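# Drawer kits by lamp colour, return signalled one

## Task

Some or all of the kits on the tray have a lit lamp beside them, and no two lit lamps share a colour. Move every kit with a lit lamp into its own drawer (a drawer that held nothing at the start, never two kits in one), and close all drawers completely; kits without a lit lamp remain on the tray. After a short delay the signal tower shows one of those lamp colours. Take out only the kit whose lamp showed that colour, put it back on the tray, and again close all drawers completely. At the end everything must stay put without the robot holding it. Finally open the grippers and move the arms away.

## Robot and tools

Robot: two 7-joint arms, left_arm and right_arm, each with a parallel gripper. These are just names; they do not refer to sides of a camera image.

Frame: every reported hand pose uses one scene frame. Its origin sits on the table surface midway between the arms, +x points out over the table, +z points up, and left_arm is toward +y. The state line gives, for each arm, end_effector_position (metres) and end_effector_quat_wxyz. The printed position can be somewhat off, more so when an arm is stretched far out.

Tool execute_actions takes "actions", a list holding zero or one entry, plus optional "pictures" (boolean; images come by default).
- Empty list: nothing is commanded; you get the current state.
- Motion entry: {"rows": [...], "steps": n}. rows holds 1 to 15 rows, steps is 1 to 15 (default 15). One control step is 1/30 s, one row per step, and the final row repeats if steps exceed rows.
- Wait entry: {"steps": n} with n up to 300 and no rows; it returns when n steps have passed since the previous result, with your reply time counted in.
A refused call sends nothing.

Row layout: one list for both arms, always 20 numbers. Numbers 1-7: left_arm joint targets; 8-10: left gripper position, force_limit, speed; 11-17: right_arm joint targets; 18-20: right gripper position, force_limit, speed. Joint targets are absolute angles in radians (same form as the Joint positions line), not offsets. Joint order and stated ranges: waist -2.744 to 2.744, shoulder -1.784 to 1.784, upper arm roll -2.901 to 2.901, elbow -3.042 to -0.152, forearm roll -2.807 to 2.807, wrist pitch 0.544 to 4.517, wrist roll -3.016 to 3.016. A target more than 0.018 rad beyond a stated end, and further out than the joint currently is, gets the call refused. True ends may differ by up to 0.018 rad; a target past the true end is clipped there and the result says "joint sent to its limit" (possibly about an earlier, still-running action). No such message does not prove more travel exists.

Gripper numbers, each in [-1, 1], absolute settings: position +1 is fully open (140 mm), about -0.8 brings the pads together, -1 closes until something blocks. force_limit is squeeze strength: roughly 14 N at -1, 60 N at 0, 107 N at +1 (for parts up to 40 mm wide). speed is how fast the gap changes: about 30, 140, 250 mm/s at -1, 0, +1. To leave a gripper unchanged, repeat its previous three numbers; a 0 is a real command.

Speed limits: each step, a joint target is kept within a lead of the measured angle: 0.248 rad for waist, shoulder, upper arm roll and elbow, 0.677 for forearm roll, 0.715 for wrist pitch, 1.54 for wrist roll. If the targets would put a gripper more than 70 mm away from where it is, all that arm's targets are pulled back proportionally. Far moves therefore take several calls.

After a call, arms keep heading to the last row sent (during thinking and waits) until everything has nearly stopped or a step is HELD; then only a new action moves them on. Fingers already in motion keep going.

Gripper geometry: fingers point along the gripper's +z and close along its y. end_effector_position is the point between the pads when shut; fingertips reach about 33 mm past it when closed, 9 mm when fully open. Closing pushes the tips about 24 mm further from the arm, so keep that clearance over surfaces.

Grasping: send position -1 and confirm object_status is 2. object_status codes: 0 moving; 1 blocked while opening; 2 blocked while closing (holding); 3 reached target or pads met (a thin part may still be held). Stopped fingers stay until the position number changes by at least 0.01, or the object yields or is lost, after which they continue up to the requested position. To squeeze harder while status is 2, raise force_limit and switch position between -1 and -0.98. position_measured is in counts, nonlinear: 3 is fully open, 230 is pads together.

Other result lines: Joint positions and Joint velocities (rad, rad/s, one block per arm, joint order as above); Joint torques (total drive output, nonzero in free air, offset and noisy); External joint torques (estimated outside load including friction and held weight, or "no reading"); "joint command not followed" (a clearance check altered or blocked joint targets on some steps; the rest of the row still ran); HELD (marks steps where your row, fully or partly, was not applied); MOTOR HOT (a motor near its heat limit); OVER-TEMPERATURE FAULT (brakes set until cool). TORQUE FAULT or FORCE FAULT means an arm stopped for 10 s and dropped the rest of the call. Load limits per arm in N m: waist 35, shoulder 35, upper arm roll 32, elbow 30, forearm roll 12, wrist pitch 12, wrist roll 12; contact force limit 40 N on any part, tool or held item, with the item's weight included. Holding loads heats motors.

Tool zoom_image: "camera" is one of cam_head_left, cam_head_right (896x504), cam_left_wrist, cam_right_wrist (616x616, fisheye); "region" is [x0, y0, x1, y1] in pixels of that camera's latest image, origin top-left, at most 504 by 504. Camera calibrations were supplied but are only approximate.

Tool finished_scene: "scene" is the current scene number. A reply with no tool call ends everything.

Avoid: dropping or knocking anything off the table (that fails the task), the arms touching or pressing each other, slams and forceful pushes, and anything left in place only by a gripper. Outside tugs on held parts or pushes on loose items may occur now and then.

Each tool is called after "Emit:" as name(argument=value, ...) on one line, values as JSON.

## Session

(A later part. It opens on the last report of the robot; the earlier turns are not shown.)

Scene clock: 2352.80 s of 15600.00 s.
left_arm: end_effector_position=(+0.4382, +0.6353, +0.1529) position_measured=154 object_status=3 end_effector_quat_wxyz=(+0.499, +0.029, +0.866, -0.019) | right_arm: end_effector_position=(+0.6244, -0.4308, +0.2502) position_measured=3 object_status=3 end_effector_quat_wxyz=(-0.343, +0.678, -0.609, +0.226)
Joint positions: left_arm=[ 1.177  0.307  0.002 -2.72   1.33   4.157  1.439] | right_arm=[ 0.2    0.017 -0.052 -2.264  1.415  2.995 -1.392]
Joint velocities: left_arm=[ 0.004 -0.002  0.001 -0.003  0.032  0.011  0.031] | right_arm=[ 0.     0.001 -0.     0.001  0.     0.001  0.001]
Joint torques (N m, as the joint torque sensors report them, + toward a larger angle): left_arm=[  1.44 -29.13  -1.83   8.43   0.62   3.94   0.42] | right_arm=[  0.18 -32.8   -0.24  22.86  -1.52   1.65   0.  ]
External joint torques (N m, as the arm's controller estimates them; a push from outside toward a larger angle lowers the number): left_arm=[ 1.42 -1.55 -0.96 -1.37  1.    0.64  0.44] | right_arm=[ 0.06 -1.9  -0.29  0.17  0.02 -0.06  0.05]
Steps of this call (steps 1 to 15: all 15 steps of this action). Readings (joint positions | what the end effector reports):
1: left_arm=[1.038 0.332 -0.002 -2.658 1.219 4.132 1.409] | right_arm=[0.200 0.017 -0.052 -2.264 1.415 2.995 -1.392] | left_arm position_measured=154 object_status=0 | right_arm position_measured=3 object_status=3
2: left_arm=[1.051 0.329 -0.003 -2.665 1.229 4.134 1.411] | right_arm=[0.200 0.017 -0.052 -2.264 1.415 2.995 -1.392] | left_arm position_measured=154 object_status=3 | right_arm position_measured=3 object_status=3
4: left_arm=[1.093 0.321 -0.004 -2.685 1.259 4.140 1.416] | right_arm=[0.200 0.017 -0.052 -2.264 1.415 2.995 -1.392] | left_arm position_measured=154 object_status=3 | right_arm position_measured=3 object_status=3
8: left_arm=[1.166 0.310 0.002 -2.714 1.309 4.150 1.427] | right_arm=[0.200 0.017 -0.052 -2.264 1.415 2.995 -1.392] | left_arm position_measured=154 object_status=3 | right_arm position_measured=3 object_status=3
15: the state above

Emit:
execute_actions(actions=[{"rows":[[1.18,-0.4,0,-2.8,0.6,3.3,1.2,0.15,0,0,0.2,0.017,-0.05,-2.264,1.415,2.995,-1.392,1,0,0]],"steps":15}], pictures=false)

Emit:
execute_actions(actions=[{"rows":[[1.18,-0.5,0,-2.7,0,2.3,0.857,0.15,0,0,0.2,0.017,-0.05,-2.264,1.415,2.995,-1.392,1,0,0]],"steps":15}], pictures=false)

Emit:
execute_actions(actions=[{"steps":15}], pictures=false)

Emit:
execute_actions(actions=[{"rows":[[-0.748,-0.5,0,-2.7,0,2.25,0.857,0.15,0,0,0.2,0.017,-0.05,-2.264,1.415,2.995,-1.392,1,0,0]],"steps":15}], pictures=false)

Emit:
execute_actions(actions=[{"steps":25}], pictures=false)

Emit:
execute_actions(actions=[{"rows":[[-0.748,-0.3,0,-2.6,0,2.45,0.857,0.15,0,0,0.2,0.017,-0.05,-2.264,1.415,2.995,-1.392,1,0,0],[-0.748,-0.3,0,-2.6,0,2.51,0.857,0.15,0,0,0.2,0.017,-0.05,-2.264,1.415,2.995,-1.392,1,0,0],[-0.748,-0.3,0,-2.6,0,2.51,0.857,0.15,0,0,0.2,0.017,-0.05,-2.264,1.415,2.995,-1.392,1,0,0],[-0.748,-0.25,0,-2.6,0,2.51,0.857,0.15,0,0,0.2,0.017,-0.05,-2.264,1.415,2.995,-1.392,1,0,0],[-0.748,-0.2,0,-2.59,0,2.51,0.857,0.15,0,0,0.2,0.017,-0.05,-2.264,1.415,2.995,-1.392,1,0,0],[-0.748,-0.15,0,-2.59,0,2.51,0.857,0.15,0,0,0.2,0.017,-0.05,-2.264,1.415,2.995,-1.392,1,0,0],[-0.748,-0.11,0,-2.585,0,2.51,0.857,0.15,0,0,0.2,0.017,-0.05,-2.264,1.415,2.995,-1.392,1,0,0],[-0.748,-0.077,0,-2.584,0,2.512,0.857,0.15,0,0,0.2,0.017,-0.05,-2.264,1.415,2.995,-1.392,1,0,0]],"steps":15}], pictures=false)

Emit:
execute_actions(actions=[{"steps":30}])

Emit:
zoom_image(camera="cam_left_wrist", region=[210, 220, 430, 400])

Scene clock: 2386.60 s of 15600.00 s.
left_arm: end_effector_position=(+0.3563, +0.8371, +0.2034) position_measured=110 object_status=3 end_effector_quat_wxyz=(+0.369, -0.248, +0.875, +0.193) | right_arm: end_effector_position=(+0.6244, -0.4308, +0.2502) position_measured=3 object_status=3 end_effector_quat_wxyz=(-0.343, +0.678, -0.609, +0.226)
Joint positions: left_arm=[ 1.177 -0.117 -0.    -2.79   0.782  3.607  1.344] | right_arm=[ 0.2    0.017 -0.052 -2.264  1.415  2.995 -1.392]
Joint velocities: left_arm=[ 0.013 -1.443  0.001 -0.05  -0.876 -1.084 -0.273] | right_arm=[ 0.001 -0.001 -0.001 -0.     0.     0.    -0.002]
Joint torques (N m, as the joint torque sensors report them, + toward a larger angle): left_arm=[  0.25 -15.84   0.33  16.47  -1.13   2.72  -0.2 ] | right_arm=[  0.01 -32.6   -0.27  23.12  -1.61   1.67  -0.03]
External joint torques (N m, as the arm's controller estimates them; a push from outside toward a larger angle lowers the number): left_arm=[ 0.98 -0.22  0.5  -1.64 -0.8  -0.75 -0.2 ] | right_arm=[ 0.11 -1.71 -0.11  0.47 -0.08 -0.07  0.01]
Steps of this call (steps 1 to 15: the robot went on to your last target; steps 16 to 90: nothing new was sent; then 30.30 s passed at rest; steps 91 to 105: all 15 steps of this action). Readings (joint positions | what the end effector reports):
91: left_arm=[1.176 0.295 0.001 -2.729 1.299 4.130 1.443] | right_arm=[0.200 0.017 -0.052 -2.264 1.415 2.995 -1.392] | left_arm position_measured=154 object_status=0 | right_arm position_measured=3 object_status=3
92: left_arm=[1.176 0.277 0.001 -2.735 1.260 4.098 1.437] | right_arm=[0.200 0.017 -0.052 -2.264 1.415 2.995 -1.392] | left_arm position_measured=148 object_status=0 | right_arm position_measured=3 object_status=3
94: left_arm=[1.176 0.237 0.001 -2.745 1.182 4.033 1.426] | right_arm=[0.200 0.017 -0.052 -2.264 1.415 2.995 -1.392] | left_arm position_measured=133 object_status=0 | right_arm position_measured=3 object_status=3
98: left_arm=[1.176 0.144 0.000 -2.763 1.032 3.888 1.402] | right_arm=[0.200 0.017 -0.052 -2.264 1.415 2.995 -1.392] | left_arm position_measured=110 object_status=0 | right_arm position_measured=3 object_status=3
105: the state above

Scene clock: 2387.10 s of 15600.00 s.
left_arm: end_effector_position=(+0.2115, +0.8954, +0.2672) position_measured=110 object_status=3 end_effector_quat_wxyz=(+0.266, -0.640, +0.703, +0.158) | right_arm: end_effector_position=(+0.6244, -0.4308, +0.2502) position_measured=3 object_status=3 end_effector_quat_wxyz=(-0.343, +0.678, -0.609, +0.226)
Joint positions: left_arm=[ 1.178 -0.451 -0.001 -2.707  0.183  2.879  1.125] | right_arm=[ 0.2    0.017 -0.052 -2.264  1.415  2.995 -1.392]
Joint velocities: left_arm=[ 0.    -0.198 -0.     0.015 -0.511 -1.23  -0.313] | right_arm=[-0.001 -0.     0.001  0.001 -0.    -0.     0.   ]
Joint torques (N m, as the joint torque sensors report them, + toward a larger angle): left_arm=[  0.   -14.67   0.35  23.95  -0.04   2.73  -0.27] | right_arm=[  0.09 -32.95  -0.36  23.35  -1.54   1.63  -0.02]
External joint torques (N m, as the arm's controller estimates them; a push from outside toward a larger angle lowers the number): left_arm=[ 0.18 -0.96  0.8   0.86 -0.64 -0.82 -0.26] | right_arm=[ 0.08 -1.98 -0.31  0.61  0.   -0.09  0.03]
Steps of this call (steps 1 to 15: all 15 steps of this action). Readings (joint positions | what the end effector reports):
1: left_arm=[1.177 -0.151 -0.001 -2.782 0.737 3.573 1.330] | right_arm=[0.200 0.017 -0.052 -2.264 1.415 2.995 -1.392] | left_arm position_measured=110 object_status=3 | right_arm position_measured=3 object_status=3
2: left_arm=[1.177 -0.175 -0.001 -2.773 0.688 3.535 1.316] | right_arm=[0.200 0.017 -0.052 -2.264 1.415 2.995 -1.392] | left_arm position_measured=110 object_status=3 | right_arm position_measured=3 object_status=3
4: left_arm=[1.177 -0.228 -0.001 -2.758 0.581 3.448 1.285] | right_arm=[0.200 0.017 -0.052 -2.264 1.415 2.995 -1.392] | left_arm position_measured=110 object_status=3 | right_arm position_measured=3 object_status=3
8: left_arm=[1.178 -0.357 -0.001 -2.728 0.364 3.215 1.211] | right_arm=[0.200 0.017 -0.052 -2.264 1.415 2.995 -1.392] | left_arm position_measured=110 object_status=3 | right_arm position_measured=3 object_status=3
15: the state above

Scene clock: 2387.60 s of 15600.00 s.
left_arm: end_effector_position=(+0.1628, +0.7791, +0.1885) position_measured=110 object_status=3 end_effector_quat_wxyz=(-0.075, +0.786, -0.613, -0.026) | right_arm: end_effector_position=(+0.6244, -0.4308, +0.2502) position_measured=3 object_status=3 end_effector_quat_wxyz=(-0.343, +0.678, -0.609, +0.226)
Joint positions: left_arm=[ 1.178 -0.497 -0.001 -2.702  0.011  2.364  0.939] | right_arm=[ 0.2    0.017 -0.052 -2.264  1.415  2.995 -1.392]
Joint velocities: left_arm=[-0.    -0.005 -0.001 -0.001 -0.069 -0.369 -0.249] | right_arm=[-0.001 -0.001 -0.    -0.001  0.001  0.     0.002]
Joint torques (N m, as the joint torque sensors report them, + toward a larger angle): left_arm=[  0.75 -15.49   0.43  23.79   0.1    2.37  -0.34] | right_arm=[  0.62 -32.36  -0.29  22.72  -1.55   1.59  -0.03]
External joint torques (N m, as the arm's controller estimates them; a push from outside toward a larger angle lowers the number): left_arm=[ 0.82 -1.5   0.93  0.03 -0.56 -0.59 -0.33] | right_arm=[ 0.73 -1.4  -0.13  0.03 -0.03 -0.15  0.02]
Steps of this call (steps 1 to 15: the robot went on to your last target). Readings (joint positions | what the end effector reports):
1: left_arm=[1.178 -0.458 -0.001 -2.706 0.165 2.836 1.114] | right_arm=[0.200 0.017 -0.052 -2.264 1.415 2.995 -1.392] | left_arm position_measured=110 object_status=3 | right_arm position_measured=3 object_status=3
2: left_arm=[1.178 -0.463 -0.001 -2.705 0.148 2.793 1.102] | right_arm=[0.200 0.017 -0.052 -2.264 1.415 2.995 -1.392] | left_arm position_measured=110 object_status=3 | right_arm position_measured=3 object_status=3
4: left_arm=[1.178 -0.474 -0.001 -2.704 0.115 2.709 1.079] | right_arm=[0.200 0.017 -0.052 -2.264 1.415 2.995 -1.392] | left_arm position_measured=110 object_status=3 | right_arm position_measured=3 object_status=3
8: left_arm=[1.178 -0.489 -0.001 -2.703 0.058 2.546 1.025] | right_arm=[0.200 0.017 -0.052 -2.264 1.415 2.995 -1.392] | left_arm position_measured=110 object_status=3 | right_arm position_measured=3 object_status=3
15: the state above

Scene clock: 2388.10 s of 15600.00 s.
left_arm: end_effector_position=(+0.3682, +0.5456, +0.1782) position_measured=110 object_status=3 end_effector_quat_wxyz=(+0.035, -0.516, +0.856, -0.003) | right_arm: end_effector_position=(+0.6244, -0.4308, +0.2502) position_measured=3 object_status=3 end_effector_quat_wxyz=(-0.343, +0.678, -0.609, +0.226)
Joint positions: left_arm=[ 0.391 -0.497  0.001 -2.7    0.004  2.273  0.891] | right_arm=[ 0.2    0.017 -0.052 -2.264  1.415  2.995 -1.392]
Joint velocities: left_arm=[-1.584  0.    -0.075  0.001 -0.003 -0.06  -0.055] | right_arm=[-0.001 -0.002 -0.001  0.002 -0.     0.    -0.001]
Joint torques (N m, as the joint torque sensors report them, + toward a larger angle): left_arm=[  3.33 -14.39   3.55  23.46   0.18   1.81  -0.29] | right_arm=[  0.26 -32.9   -0.24  22.97  -1.61   1.65   0.06]
External joint torques (N m, as the arm's controller estimates them; a push from outside toward a larger angle lowers the number): left_arm=[-3.19 -0.52  0.33  1.31 -0.44 -0.57 -0.29] | right_arm=[ 0.36 -1.78 -0.08  0.14 -0.07 -0.1   0.1 ]
Steps of this call (steps 1 to 15: all 15 steps of this action). Readings (joint positions | what the end effector reports):
1: left_arm=[1.144 -0.497 0.011 -2.702 0.009 2.352 0.934] | right_arm=[0.200 0.017 -0.052 -2.264 1.415 2.995 -1.392] | left_arm position_measured=110 object_status=3 | right_arm position_measured=3 object_status=3
2: left_arm=[1.097 -0.497 0.011 -2.702 0.008 2.341 0.930] | right_arm=[0.200 0.017 -0.052 -2.264 1.415 2.995 -1.392] | left_arm position_measured=110 object_status=3 | right_arm position_measured=3 object_status=3
4: left_arm=[0.995 -0.497 0.009 -2.702 0.007 2.322 0.922] | right_arm=[0.200 0.017 -0.052 -2.264 1.415 2.995 -1.392] | left_arm position_measured=110 object_status=3 | right_arm position_measured=3 object_status=3
8: left_arm=[0.781 -0.497 0.004 -2.701 0.006 2.296 0.908] | right_arm=[0.200 0.017 -0.052 -2.264 1.415 2.995 -1.392] | left_arm position_measured=110 object_status=3 | right_arm position_measured=3 object_status=3
15: the state above

Scene clock: 2388.93 s of 15600.00 s.
left_arm: end_effector_position=(+0.2970, +0.1336, +0.1768) position_measured=110 object_status=3 end_effector_quat_wxyz=(+0.022, +0.016, +1.000, -0.016) | right_arm: end_effector_position=(+0.6244, -0.4308, +0.2502) position_measured=3 object_status=3 end_effector_quat_wxyz=(-0.343, +0.678, -0.609, +0.226)
Joint positions: left_arm=[-0.742 -0.498 -0.005 -2.7    0.003  2.256  0.867] | right_arm=[ 0.2    0.017 -0.052 -2.264  1.415  2.995 -1.392]
Joint velocities: left_arm=[-0.047 -0.001  0.021 -0.001 -0.001 -0.01  -0.012] | right_arm=[ 0.     0.    -0.     0.     0.001 -0.    -0.   ]
Joint torques (N m, as the joint torque sensors report them, + toward a larger angle): left_arm=[ -1.16 -14.79   2.89  22.79   0.13   2.01  -0.2 ] | right_arm=[  0.53 -32.7   -0.28  23.21  -1.59   1.63   0.  ]
External joint torques (N m, as the arm's controller estimates them; a push from outside toward a larger angle lowers the number): left_arm=[-1.63 -1.36  2.85 -0.23 -0.51 -0.55 -0.2 ] | right_arm=[ 0.49 -1.81 -0.26  0.5  -0.05 -0.09  0.05]
Steps of this call (steps 1 to 25: the robot went on to your last target). Readings (joint positions | what the end effector reports):
1: left_arm=[0.335 -0.497 0.001 -2.700 0.004 2.271 0.889] | right_arm=[0.200 0.017 -0.052 -2.264 1.415 2.995 -1.392] | left_arm position_measured=110 object_status=3 | right_arm position_measured=3 object_status=3
2: left_arm=[0.278 -0.497 0.001 -2.700 0.004 2.269 0.887] | right_arm=[0.200 0.017 -0.052 -2.264 1.415 2.995 -1.392] | left_arm position_measured=110 object_status=3 | right_arm position_measured=3 object_status=3
4: left_arm=[0.165 -0.497 0.001 -2.700 0.004 2.267 0.884] | right_arm=[0.200 0.017 -0.052 -2.264 1.415 2.995 -1.392] | left_arm position_measured=110 object_status=3 | right_arm position_measured=3 object_status=3
8: left_arm=[-0.063 -0.497 0.000 -2.700 0.004 2.263 0.879] | right_arm=[0.200 0.017 -0.052 -2.264 1.415 2.995 -1.392] | left_arm position_measured=110 object_status=3 | right_arm position_measured=3 object_status=3
25: the state above

Scene clock: 2389.43 s of 15600.00 s.
left_arm: end_effector_position=(+0.3313, +0.1013, +0.0728) position_measured=110 object_status=3 end_effector_quat_wxyz=(-0.007, +0.015, +1.000, +0.007) | right_arm: end_effector_position=(+0.6244, -0.4308, +0.2502) position_measured=3 object_status=3 end_effector_quat_wxyz=(-0.343, +0.678, -0.609, +0.226)
Joint positions: left_arm=[-0.745 -0.078 -0.003 -2.589  0.002  2.491  0.864] | right_arm=[ 0.2    0.017 -0.052 -2.264  1.415  2.995 -1.392]
Joint velocities: left_arm=[ 0.     0.001  0.003  0.035 -0.001  0.098 -0.002] | right_arm=[-0.     0.     0.001  0.002 -0.    -0.    -0.   ]
Joint torques (N m, as the joint torque sensors report them, + toward a larger angle): left_arm=[ -2.37 -24.08   2.25  20.08   0.07   3.18  -0.28] | right_arm=[  0.07 -32.39  -0.36  23.42  -1.54   1.62   0.05]
External joint torques (N m, as the arm's controller estimates them; a push from outside toward a larger angle lowers the number): left_arm=[-2.4   1.2   2.28  0.24 -0.39  0.76 -0.28] | right_arm=[ 0.05 -1.4  -0.32  0.66  0.   -0.11  0.09]
Steps of this call (steps 1 to 15: all 15 steps of this action). Readings (joint positions | what the end effector reports):
1: left_arm=[-0.743 -0.463 -0.004 -2.676 0.002 2.280 0.867] | right_arm=[0.200 0.017 -0.052 -2.264 1.415 2.995 -1.392] | left_arm position_measured=110 object_status=3 | right_arm position_measured=3 object_status=3
2: left_arm=[-0.743 -0.414 -0.004 -2.650 0.002 2.316 0.867] | right_arm=[0.200 0.017 -0.052 -2.264 1.415 2.995 -1.392] | left_arm position_measured=110 object_status=3 | right_arm position_measured=3 object_status=3
4: left_arm=[-0.744 -0.338 -0.003 -2.619 0.002 2.380 0.866] | right_arm=[0.200 0.017 -0.052 -2.264 1.415 2.995 -1.392] | left_arm position_measured=110 object_status=3 | right_arm position_measured=3 object_status=3
8: left_arm=[-0.745 -0.166 -0.003 -2.588 0.002 2.453 0.865] | right_arm=[0.200 0.017 -0.052 -2.264 1.415 2.995 -1.392] | left_arm position_measured=110 object_status=3 | right_arm position_measured=3 object_status=3
15: the state above

Scene clock: 2390.43 s of 15600.00 s.
left_arm: end_effector_position=(+0.3367, +0.0965, +0.0755) position_measured=110 object_status=3 end_effector_quat_wxyz=(+0.001, +0.014, +1.000, +0.000) | right_arm: end_effector_position=(+0.6244, -0.4308, +0.2502) position_measured=3 object_status=3 end_effector_quat_wxyz=(-0.343, +0.678, -0.609, +0.226)
Joint positions: left_arm=[-0.745 -0.078 -0.003 -2.585  0.002  2.508  0.864] | right_arm=[ 0.2    0.017 -0.052 -2.264  1.415  2.995 -1.392]
Joint velocities: left_arm=[ 0.002 -0.     0.001  0.     0.    -0.    -0.   ] | right_arm=[ 0.001  0.    -0.    -0.001  0.     0.001  0.   ]
Joint torques (N m, as the joint torque sensors report them, + toward a larger angle): left_arm=[ -2.82 -23.96   1.75  20.6    0.16   3.27  -0.29] | right_arm=[  0.36 -32.71  -0.15  23.22  -1.51   1.67   0.05]
External joint torques (N m, as the arm's controller estimates them; a push from outside toward a larger angle lowers the number): left_arm=[-2.91  0.77  1.74  0.93 -0.31  0.83 -0.29] | right_arm=[ 0.28 -1.79 -0.17  0.54  0.03 -0.04  0.09]
Steps of this call (steps 1 to 30: the robot went on to your last target). Readings (joint positions | what the end effector reports):
1: left_arm=[-0.745 -0.078 -0.003 -2.588 0.002 2.494 0.864] | right_arm=[0.200 0.017 -0.052 -2.264 1.415 2.995 -1.392] | left_arm position_measured=110 object_status=3 | right_arm position_measured=3 object_status=3
2: left_arm=[-0.745 -0.078 -0.003 -2.587 0.002 2.497 0.864] | right_arm=[0.200 0.017 -0.052 -2.264 1.415 2.995 -1.392] | left_arm position_measured=110 object_status=3 | right_arm position_measured=3 object_status=3
4: left_arm=[-0.745 -0.078 -0.003 -2.586 0.002 2.501 0.864] | right_arm=[0.200 0.017 -0.052 -2.264 1.415 2.995 -1.392] | left_arm position_measured=110 object_status=3 | right_arm position_measured=3 object_status=3
8: left_arm=[-0.745 -0.078 -0.003 -2.586 0.002 2.505 0.864] | right_arm=[0.200 0.017 -0.052 -2.264 1.415 2.995 -1.392] | left_arm position_measured=110 object_status=3 | right_arm position_measured=3 object_status=3
30: the state above
All arms were judged still, so your last target was given up. Only a new action makes them travel on or press farther. Fingers that are still opening or closing keep moving.
camera_calibration (this result's frames):
cam_left_wrist: T_world_to_cam=[[0.186867, 0.980858, -0.0547541, -0.145199], [0.895394, -0.147125, 0.420267, -0.305946], [0.404167, -0.127561, -0.905747, 0.135191], [0, 0, 0, 1]] pos_world=[0.246435, 0.114653, 0.243078]
cam_right_wrist: T_world_to_cam=[[-0.683746, -0.0235456, -0.729341, 0.596444], [-0.419389, 0.8306, 0.366356, 0.519314], [0.597164, 0.556372, -0.577794, 0.187585], [0, 0, 0, 1]] pos_world=[0.513591, -0.521665, 0.353142]

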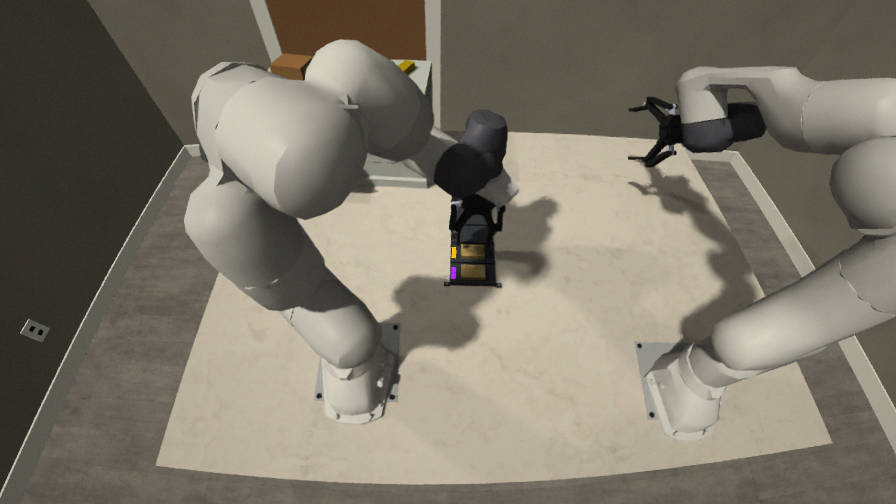

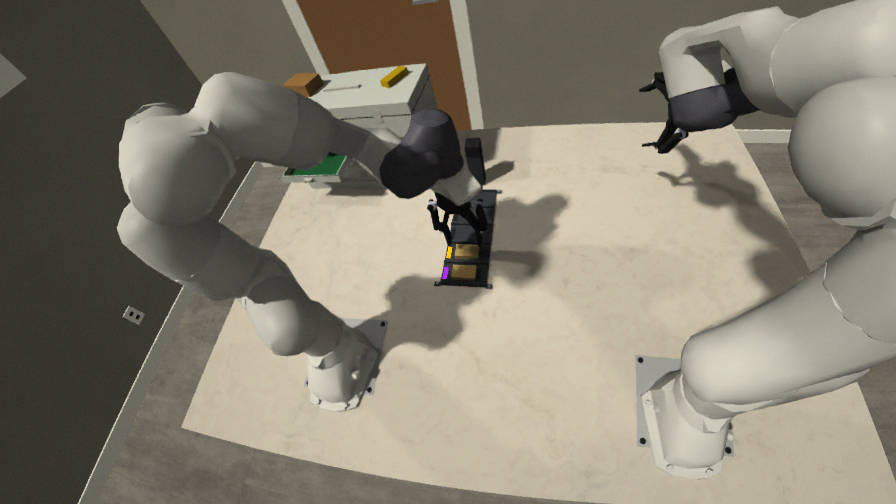

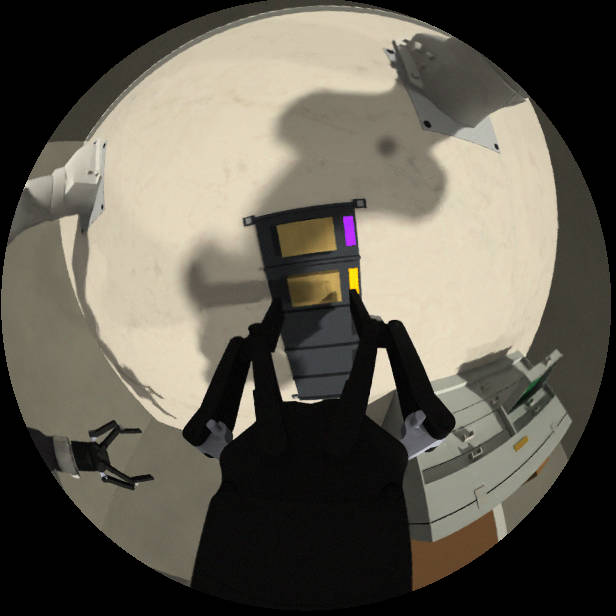

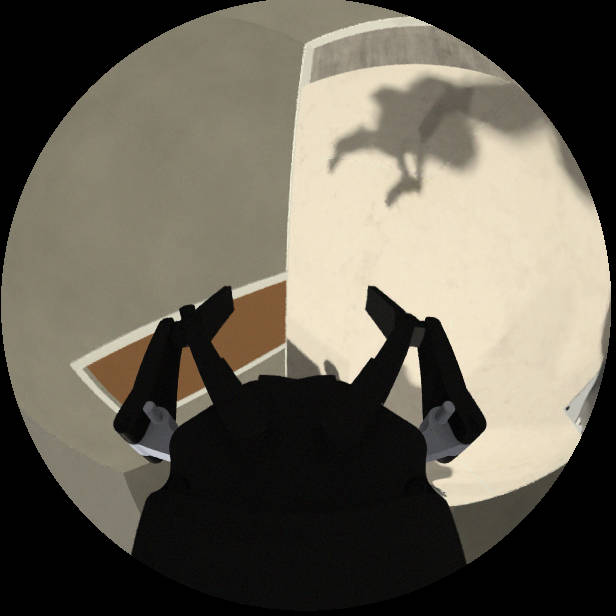

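Region (210, 220, 430, 400) of cam_left_wrist's 616x616 image, scaled by 2.291, with more detail than that image has; it fills the top 412 rows of this view, and the rest is white.

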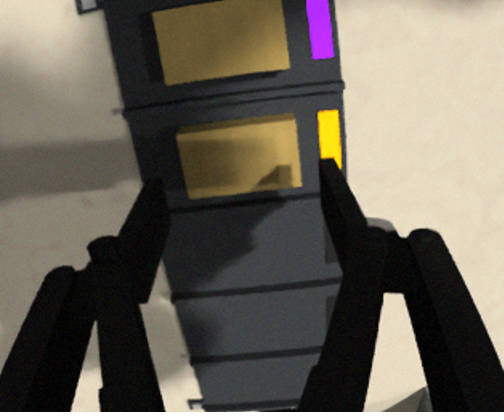

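Emit:
execute_actions(actions=[{"rows":[[-0.762,-0.097,0,-2.608,0,2.516,0.843,0.15,0,0,0.2,0.017,-0.05,-2.264,1.415,2.995,-1.392,1,0,0]],"steps":10}], pictures=false)

Emit:
execute_actions(actions=[{"rows":[[-0.762,-0.097,0,-2.608,0,2.54,0.843,0.15,0,0,0.2,0.017,-0.05,-2.264,1.415,2.995,-1.392,1,0,0],[-0.762,-0.09,0,-2.609,0,2.555,0.843,0.15,0,0,0.2,0.017,-0.05,-2.264,1.415,2.995,-1.392,1,0,0],[-0.762,-0.08,0,-2.611,0,2.567,0.843,0.15,0,0,0.2,0.017,-0.05,-2.264,1.415,2.995,-1.392,1,0,0],[-0.762,-0.07,0,-2.613,0,2.579,0.843,0.15,0,0,0.2,0.017,-0.05,-2.264,1.415,2.995,-1.392,1,0,0],[-0.762,-0.06,0,-2.615,0,2.59,0.843,0.15,0,0,0.2,0.017,-0.05,-2.264,1.415,2.995,-1.392,1,0,0],[-0.762,-0.05,0,-2.617,0,2.602,0.843,0.15,0,0,0.2,0.017,-0.05,-2.264,1.415,2.995,-1.392,1,0,0],[-0.762,-0.04,0,-2.618,0,2.613,0.843,0.15,0,0,0.2,0.017,-0.05,-2.264,1.415,2.995,-1.392,1,0,0],[-0.762,-0.03,0,-2.619,0,2.626,0.843,0.15,0,0,0.2,0.017,-0.05,-2.264,1.415,2.995,-1.392,1,0,0],[-0.762,-0.02,0,-2.62,0,2.626,0.843,0.15,0,0,0.2,0.017,-0.05,-2.264,1.415,2.995,-1.392,1,0,0],[-0.762,-0.012,0,-2.621,0,2.626,0.843,0.15,0,0,0.2,0.017,-0.05,-2.264,1.415,2.995,-1.392,1,0,0],[-0.762,-0.006,0,-2.622,0,2.626,0.843,0.15,0,0,0.2,0.017,-0.05,-2.264,1.415,2.995,-1.392,1,0,0],[-0.762,-0.001,0,-2.622,0,2.626,0.843,0.15,0,0,0.2,0.017,-0.05,-2.264,1.415,2.995,-1.392,1,0,0]],"steps":15}], pictures=false)

Emit:
execute_actions(actions=[{"steps":25}])

Emit:
zoom_image(camera="cam_left_wrist", region=[210, 220, 430, 400])

Scene clock: 2417.43 s of 15600.00 s.
left_arm: end_effector_position=(+0.3282, +0.0969, +0.0752) position_measured=110 object_status=3 end_effector_quat_wxyz=(+0.000, +0.016, +1.000, +0.001) | right_arm: end_effector_position=(+0.6244, -0.4308, +0.2502) position_measured=3 object_status=3 end_effector_quat_wxyz=(-0.343, +0.678, -0.609, +0.226)
Joint positions: left_arm=[-0.759 -0.095 -0.001 -2.606  0.002  2.511  0.854] | right_arm=[ 0.2    0.017 -0.052 -2.264  1.415  2.995 -1.392]
Joint velocities: left_arm=[-0.002 -0.001 -0.    -0.005  0.001  0.004 -0.016] | right_arm=[-0.001  0.001  0.     0.002 -0.001  0.001  0.001]
Joint torques (N m, as the joint torque sensors report them, + toward a larger angle): left_arm=[ -2.11 -24.99   0.75  18.8    0.16   3.18  -0.17] | right_arm=[  0.03 -32.78  -0.02  23.25  -1.55   1.64   0.01]
External joint torques (N m, as the arm's controller estimates them; a push from outside toward a larger angle lowers the number): left_arm=[-2.13 -0.94  0.82 -0.82 -0.31  0.74 -0.17] | right_arm=[-0.02 -1.83  0.    0.51 -0.01 -0.08  0.05]
Steps of this call (steps 1 to 90: nothing new was sent; then 23.67 s passed at rest; steps 91 to 100: all 10 steps of this action). Readings (joint positions | what the end effector reports):
91: left_arm=[-0.748 -0.082 -0.001 -2.590 0.002 2.509 0.862] | right_arm=[0.200 0.017 -0.052 -2.264 1.415 2.995 -1.392] | left_arm position_measured=110 object_status=3 | right_arm position_measured=3 object_status=3
92: left_arm=[-0.751 -0.087 -0.001 -2.596 0.002 2.509 0.861] | right_arm=[0.200 0.017 -0.052 -2.264 1.415 2.995 -1.392] | left_arm position_measured=110 object_status=3 | right_arm position_measured=3 object_status=3
94: left_arm=[-0.756 -0.092 -0.001 -2.602 0.002 2.510 0.859] | right_arm=[0.200 0.017 -0.052 -2.264 1.415 2.995 -1.392] | left_arm position_measured=110 object_status=3 | right_arm position_measured=3 object_status=3
98: left_arm=[-0.759 -0.094 -0.001 -2.606 0.002 2.511 0.856] | right_arm=[0.200 0.017 -0.052 -2.264 1.415 2.995 -1.392] | left_arm position_measured=110 object_status=3 | right_arm position_measured=3 object_status=3
100: the state above

Scene clock: 2417.93 s of 15600.00 s.
left_arm: end_effector_position=(+0.3259, +0.0988, +0.0390) position_measured=110 object_status=3 end_effector_quat_wxyz=(-0.003, +0.014, +1.000, +0.003) | right_arm: end_effector_position=(+0.6244, -0.4308, +0.2502) position_measured=3 object_status=3 end_effector_quat_wxyz=(-0.343, +0.678, -0.609, +0.226)
Joint positions: left_arm=[-0.759 -0.005 -0.001 -2.622  0.002  2.609  0.851] | right_arm=[ 0.2    0.017 -0.052 -2.264  1.415  2.995 -1.392]
Joint velocities: left_arm=[-0.002  0.052 -0.    -0.007  0.     0.067 -0.002] | right_arm=[ 0.     0.    -0.    -0.    -0.     0.001  0.   ]
Joint torques (N m, as the joint torque sensors report them, + toward a larger angle): left_arm=[ -2.19 -25.77   1.9   17.88   0.07   3.45  -0.3 ] | right_arm=[ -0.06 -32.89  -0.18  23.08  -1.55   1.63   0.01]
External joint torques (N m, as the arm's controller estimates them; a push from outside toward a larger angle lowers the number): left_arm=[-2.17  1.76  1.92 -1.4  -0.33  0.81 -0.3 ] | right_arm=[-0.05 -1.96 -0.1   0.41 -0.02 -0.1   0.05]
Steps of this call (steps 1 to 15: all 15 steps of this action). Readings (joint positions | what the end effector reports):
1: left_arm=[-0.759 -0.095 -0.001 -2.607 0.002 2.515 0.854] | right_arm=[0.200 0.017 -0.052 -2.264 1.415 2.995 -1.392] | left_arm position_measured=110 object_status=3 | right_arm position_measured=3 object_status=3
2: left_arm=[-0.759 -0.094 -0.001 -2.607 0.002 2.521 0.854] | right_arm=[0.200 0.017 -0.052 -2.264 1.415 2.995 -1.392] | left_arm position_measured=110 object_status=3 | right_arm position_measured=3 object_status=3
4: left_arm=[-0.759 -0.087 -0.001 -2.607 0.002 2.537 0.853] | right_arm=[0.200 0.017 -0.052 -2.264 1.415 2.995 -1.392] | left_arm position_measured=110 object_status=3 | right_arm position_measured=3 object_status=3
8: left_arm=[-0.759 -0.053 -0.001 -2.613 0.002 2.575 0.852] | right_arm=[0.200 0.017 -0.052 -2.264 1.415 2.995 -1.392] | left_arm position_measured=110 object_status=3 | right_arm position_measured=3 object_status=3
15: the state above

Scene clock: 2418.77 s of 15600.00 s.
left_arm: end_effector_position=(+0.3284, +0.0964, +0.0394) position_measured=110 object_status=3 end_effector_quat_wxyz=(+0.001, +0.014, +1.000, -0.000) | right_arm: end_effector_position=(+0.6244, -0.4308, +0.2502) position_measured=3 object_status=3 end_effector_quat_wxyz=(-0.343, +0.678, -0.609, +0.226)
Joint positions: left_arm=[-0.759 -0.003 -0.001 -2.622  0.002  2.622  0.85 ] | right_arm=[ 0.2    0.017 -0.052 -2.264  1.415  2.995 -1.392]
Joint velocities: left_arm=[ 0.     0.001  0.001  0.001  0.    -0.    -0.001] | right_arm=[-0.    -0.001 -0.     0.001  0.     0.001  0.001]
Joint torques (N m, as the joint torque sensors report them, + toward a larger angle): left_arm=[ -2.56 -24.36   0.83  18.15   0.04   3.27  -0.19] | right_arm=[  0.31 -32.42  -0.47  23.09  -1.52   1.59   0.  ]
External joint torques (N m, as the arm's controller estimates them; a push from outside toward a larger angle lowers the number): left_arm=[-2.67  1.38  0.73  0.03 -0.35  0.82 -0.19] | right_arm=[ 0.43 -1.52 -0.3   0.41  0.01 -0.15  0.04]
Steps of this call (steps 1 to 25: the robot went on to your last target). Readings (joint positions | what the end effector reports):
1: left_arm=[-0.759 -0.003 -0.001 -2.622 0.002 2.611 0.851] | right_arm=[0.200 0.017 -0.052 -2.264 1.415 2.995 -1.392] | left_arm position_measured=110 object_status=3 | right_arm position_measured=3 object_status=3
2: left_arm=[-0.759 -0.003 -0.001 -2.622 0.002 2.613 0.850] | right_arm=[0.200 0.017 -0.052 -2.264 1.415 2.995 -1.392] | left_arm position_measured=110 object_status=3 | right_arm position_measured=3 object_status=3
4: left_arm=[-0.759 -0.003 -0.001 -2.622 0.002 2.616 0.850] | right_arm=[0.200 0.017 -0.052 -2.264 1.415 2.995 -1.392] | left_arm position_measured=110 object_status=3 | right_arm position_measured=3 object_status=3
8: left_arm=[-0.759 -0.003 -0.001 -2.622 0.002 2.619 0.850] | right_arm=[0.200 0.017 -0.052 -2.264 1.415 2.995 -1.392] | left_arm position_measured=110 object_status=3 | right_arm position_measured=3 object_status=3
25: the state above
camera_calibration (this result's frames):
cam_left_wrist: T_world_to_cam=[[0.185779, 0.980973, -0.0563674, -0.145165], [0.894952, -0.145248, 0.421857, -0.283408], [0.405644, -0.128819, -0.904908, 0.105419], [0, 0, 0, 1]] pos_world=[0.237843, 0.114819, 0.20677]
cam_right_wrist: T_world_to_cam=[[-0.683746, -0.0235458, -0.72934, 0.596444], [-0.419389, 0.830599, 0.366356, 0.519314], [0.597164, 0.556372, -0.577794, 0.187585], [0, 0, 0, 1]] pos_world=[0.513591, -0.521665, 0.353142]

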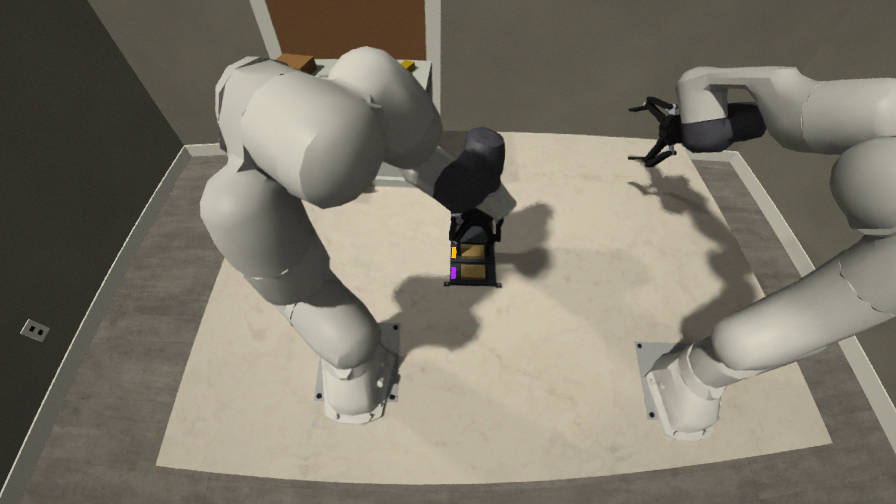

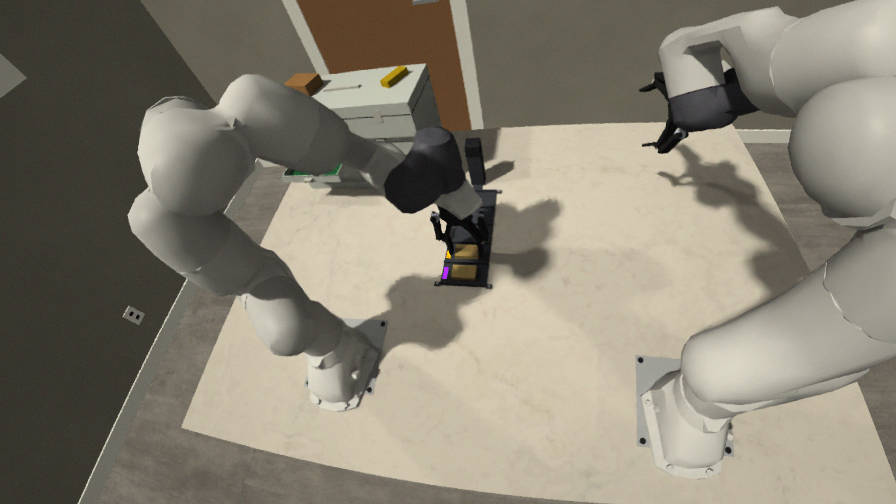

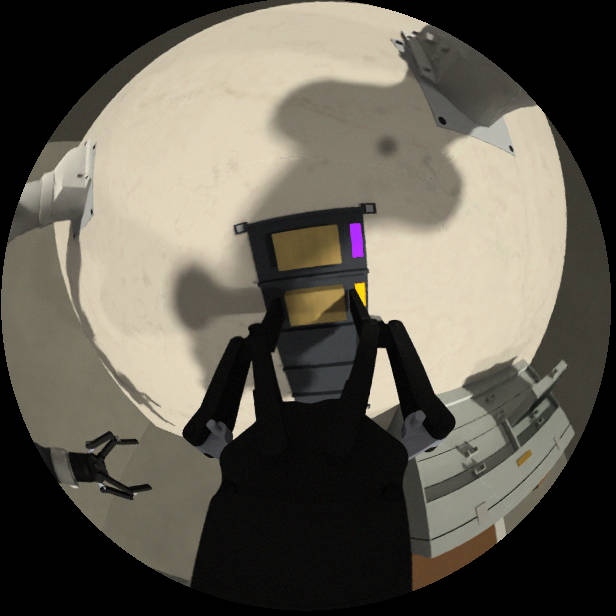

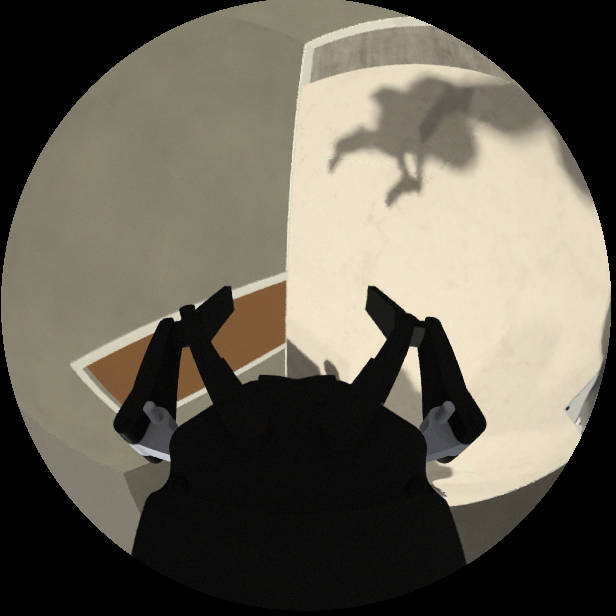

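Region (210, 220, 430, 400) of cam_left_wrist's 616x616 image, scaled by 2.291, with more detail than that image has; it fills the top 412 rows of this view, and the rest is white.

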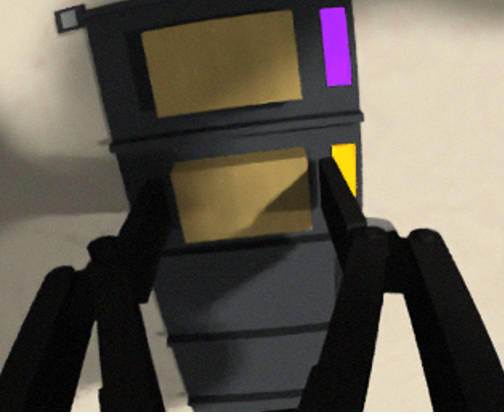

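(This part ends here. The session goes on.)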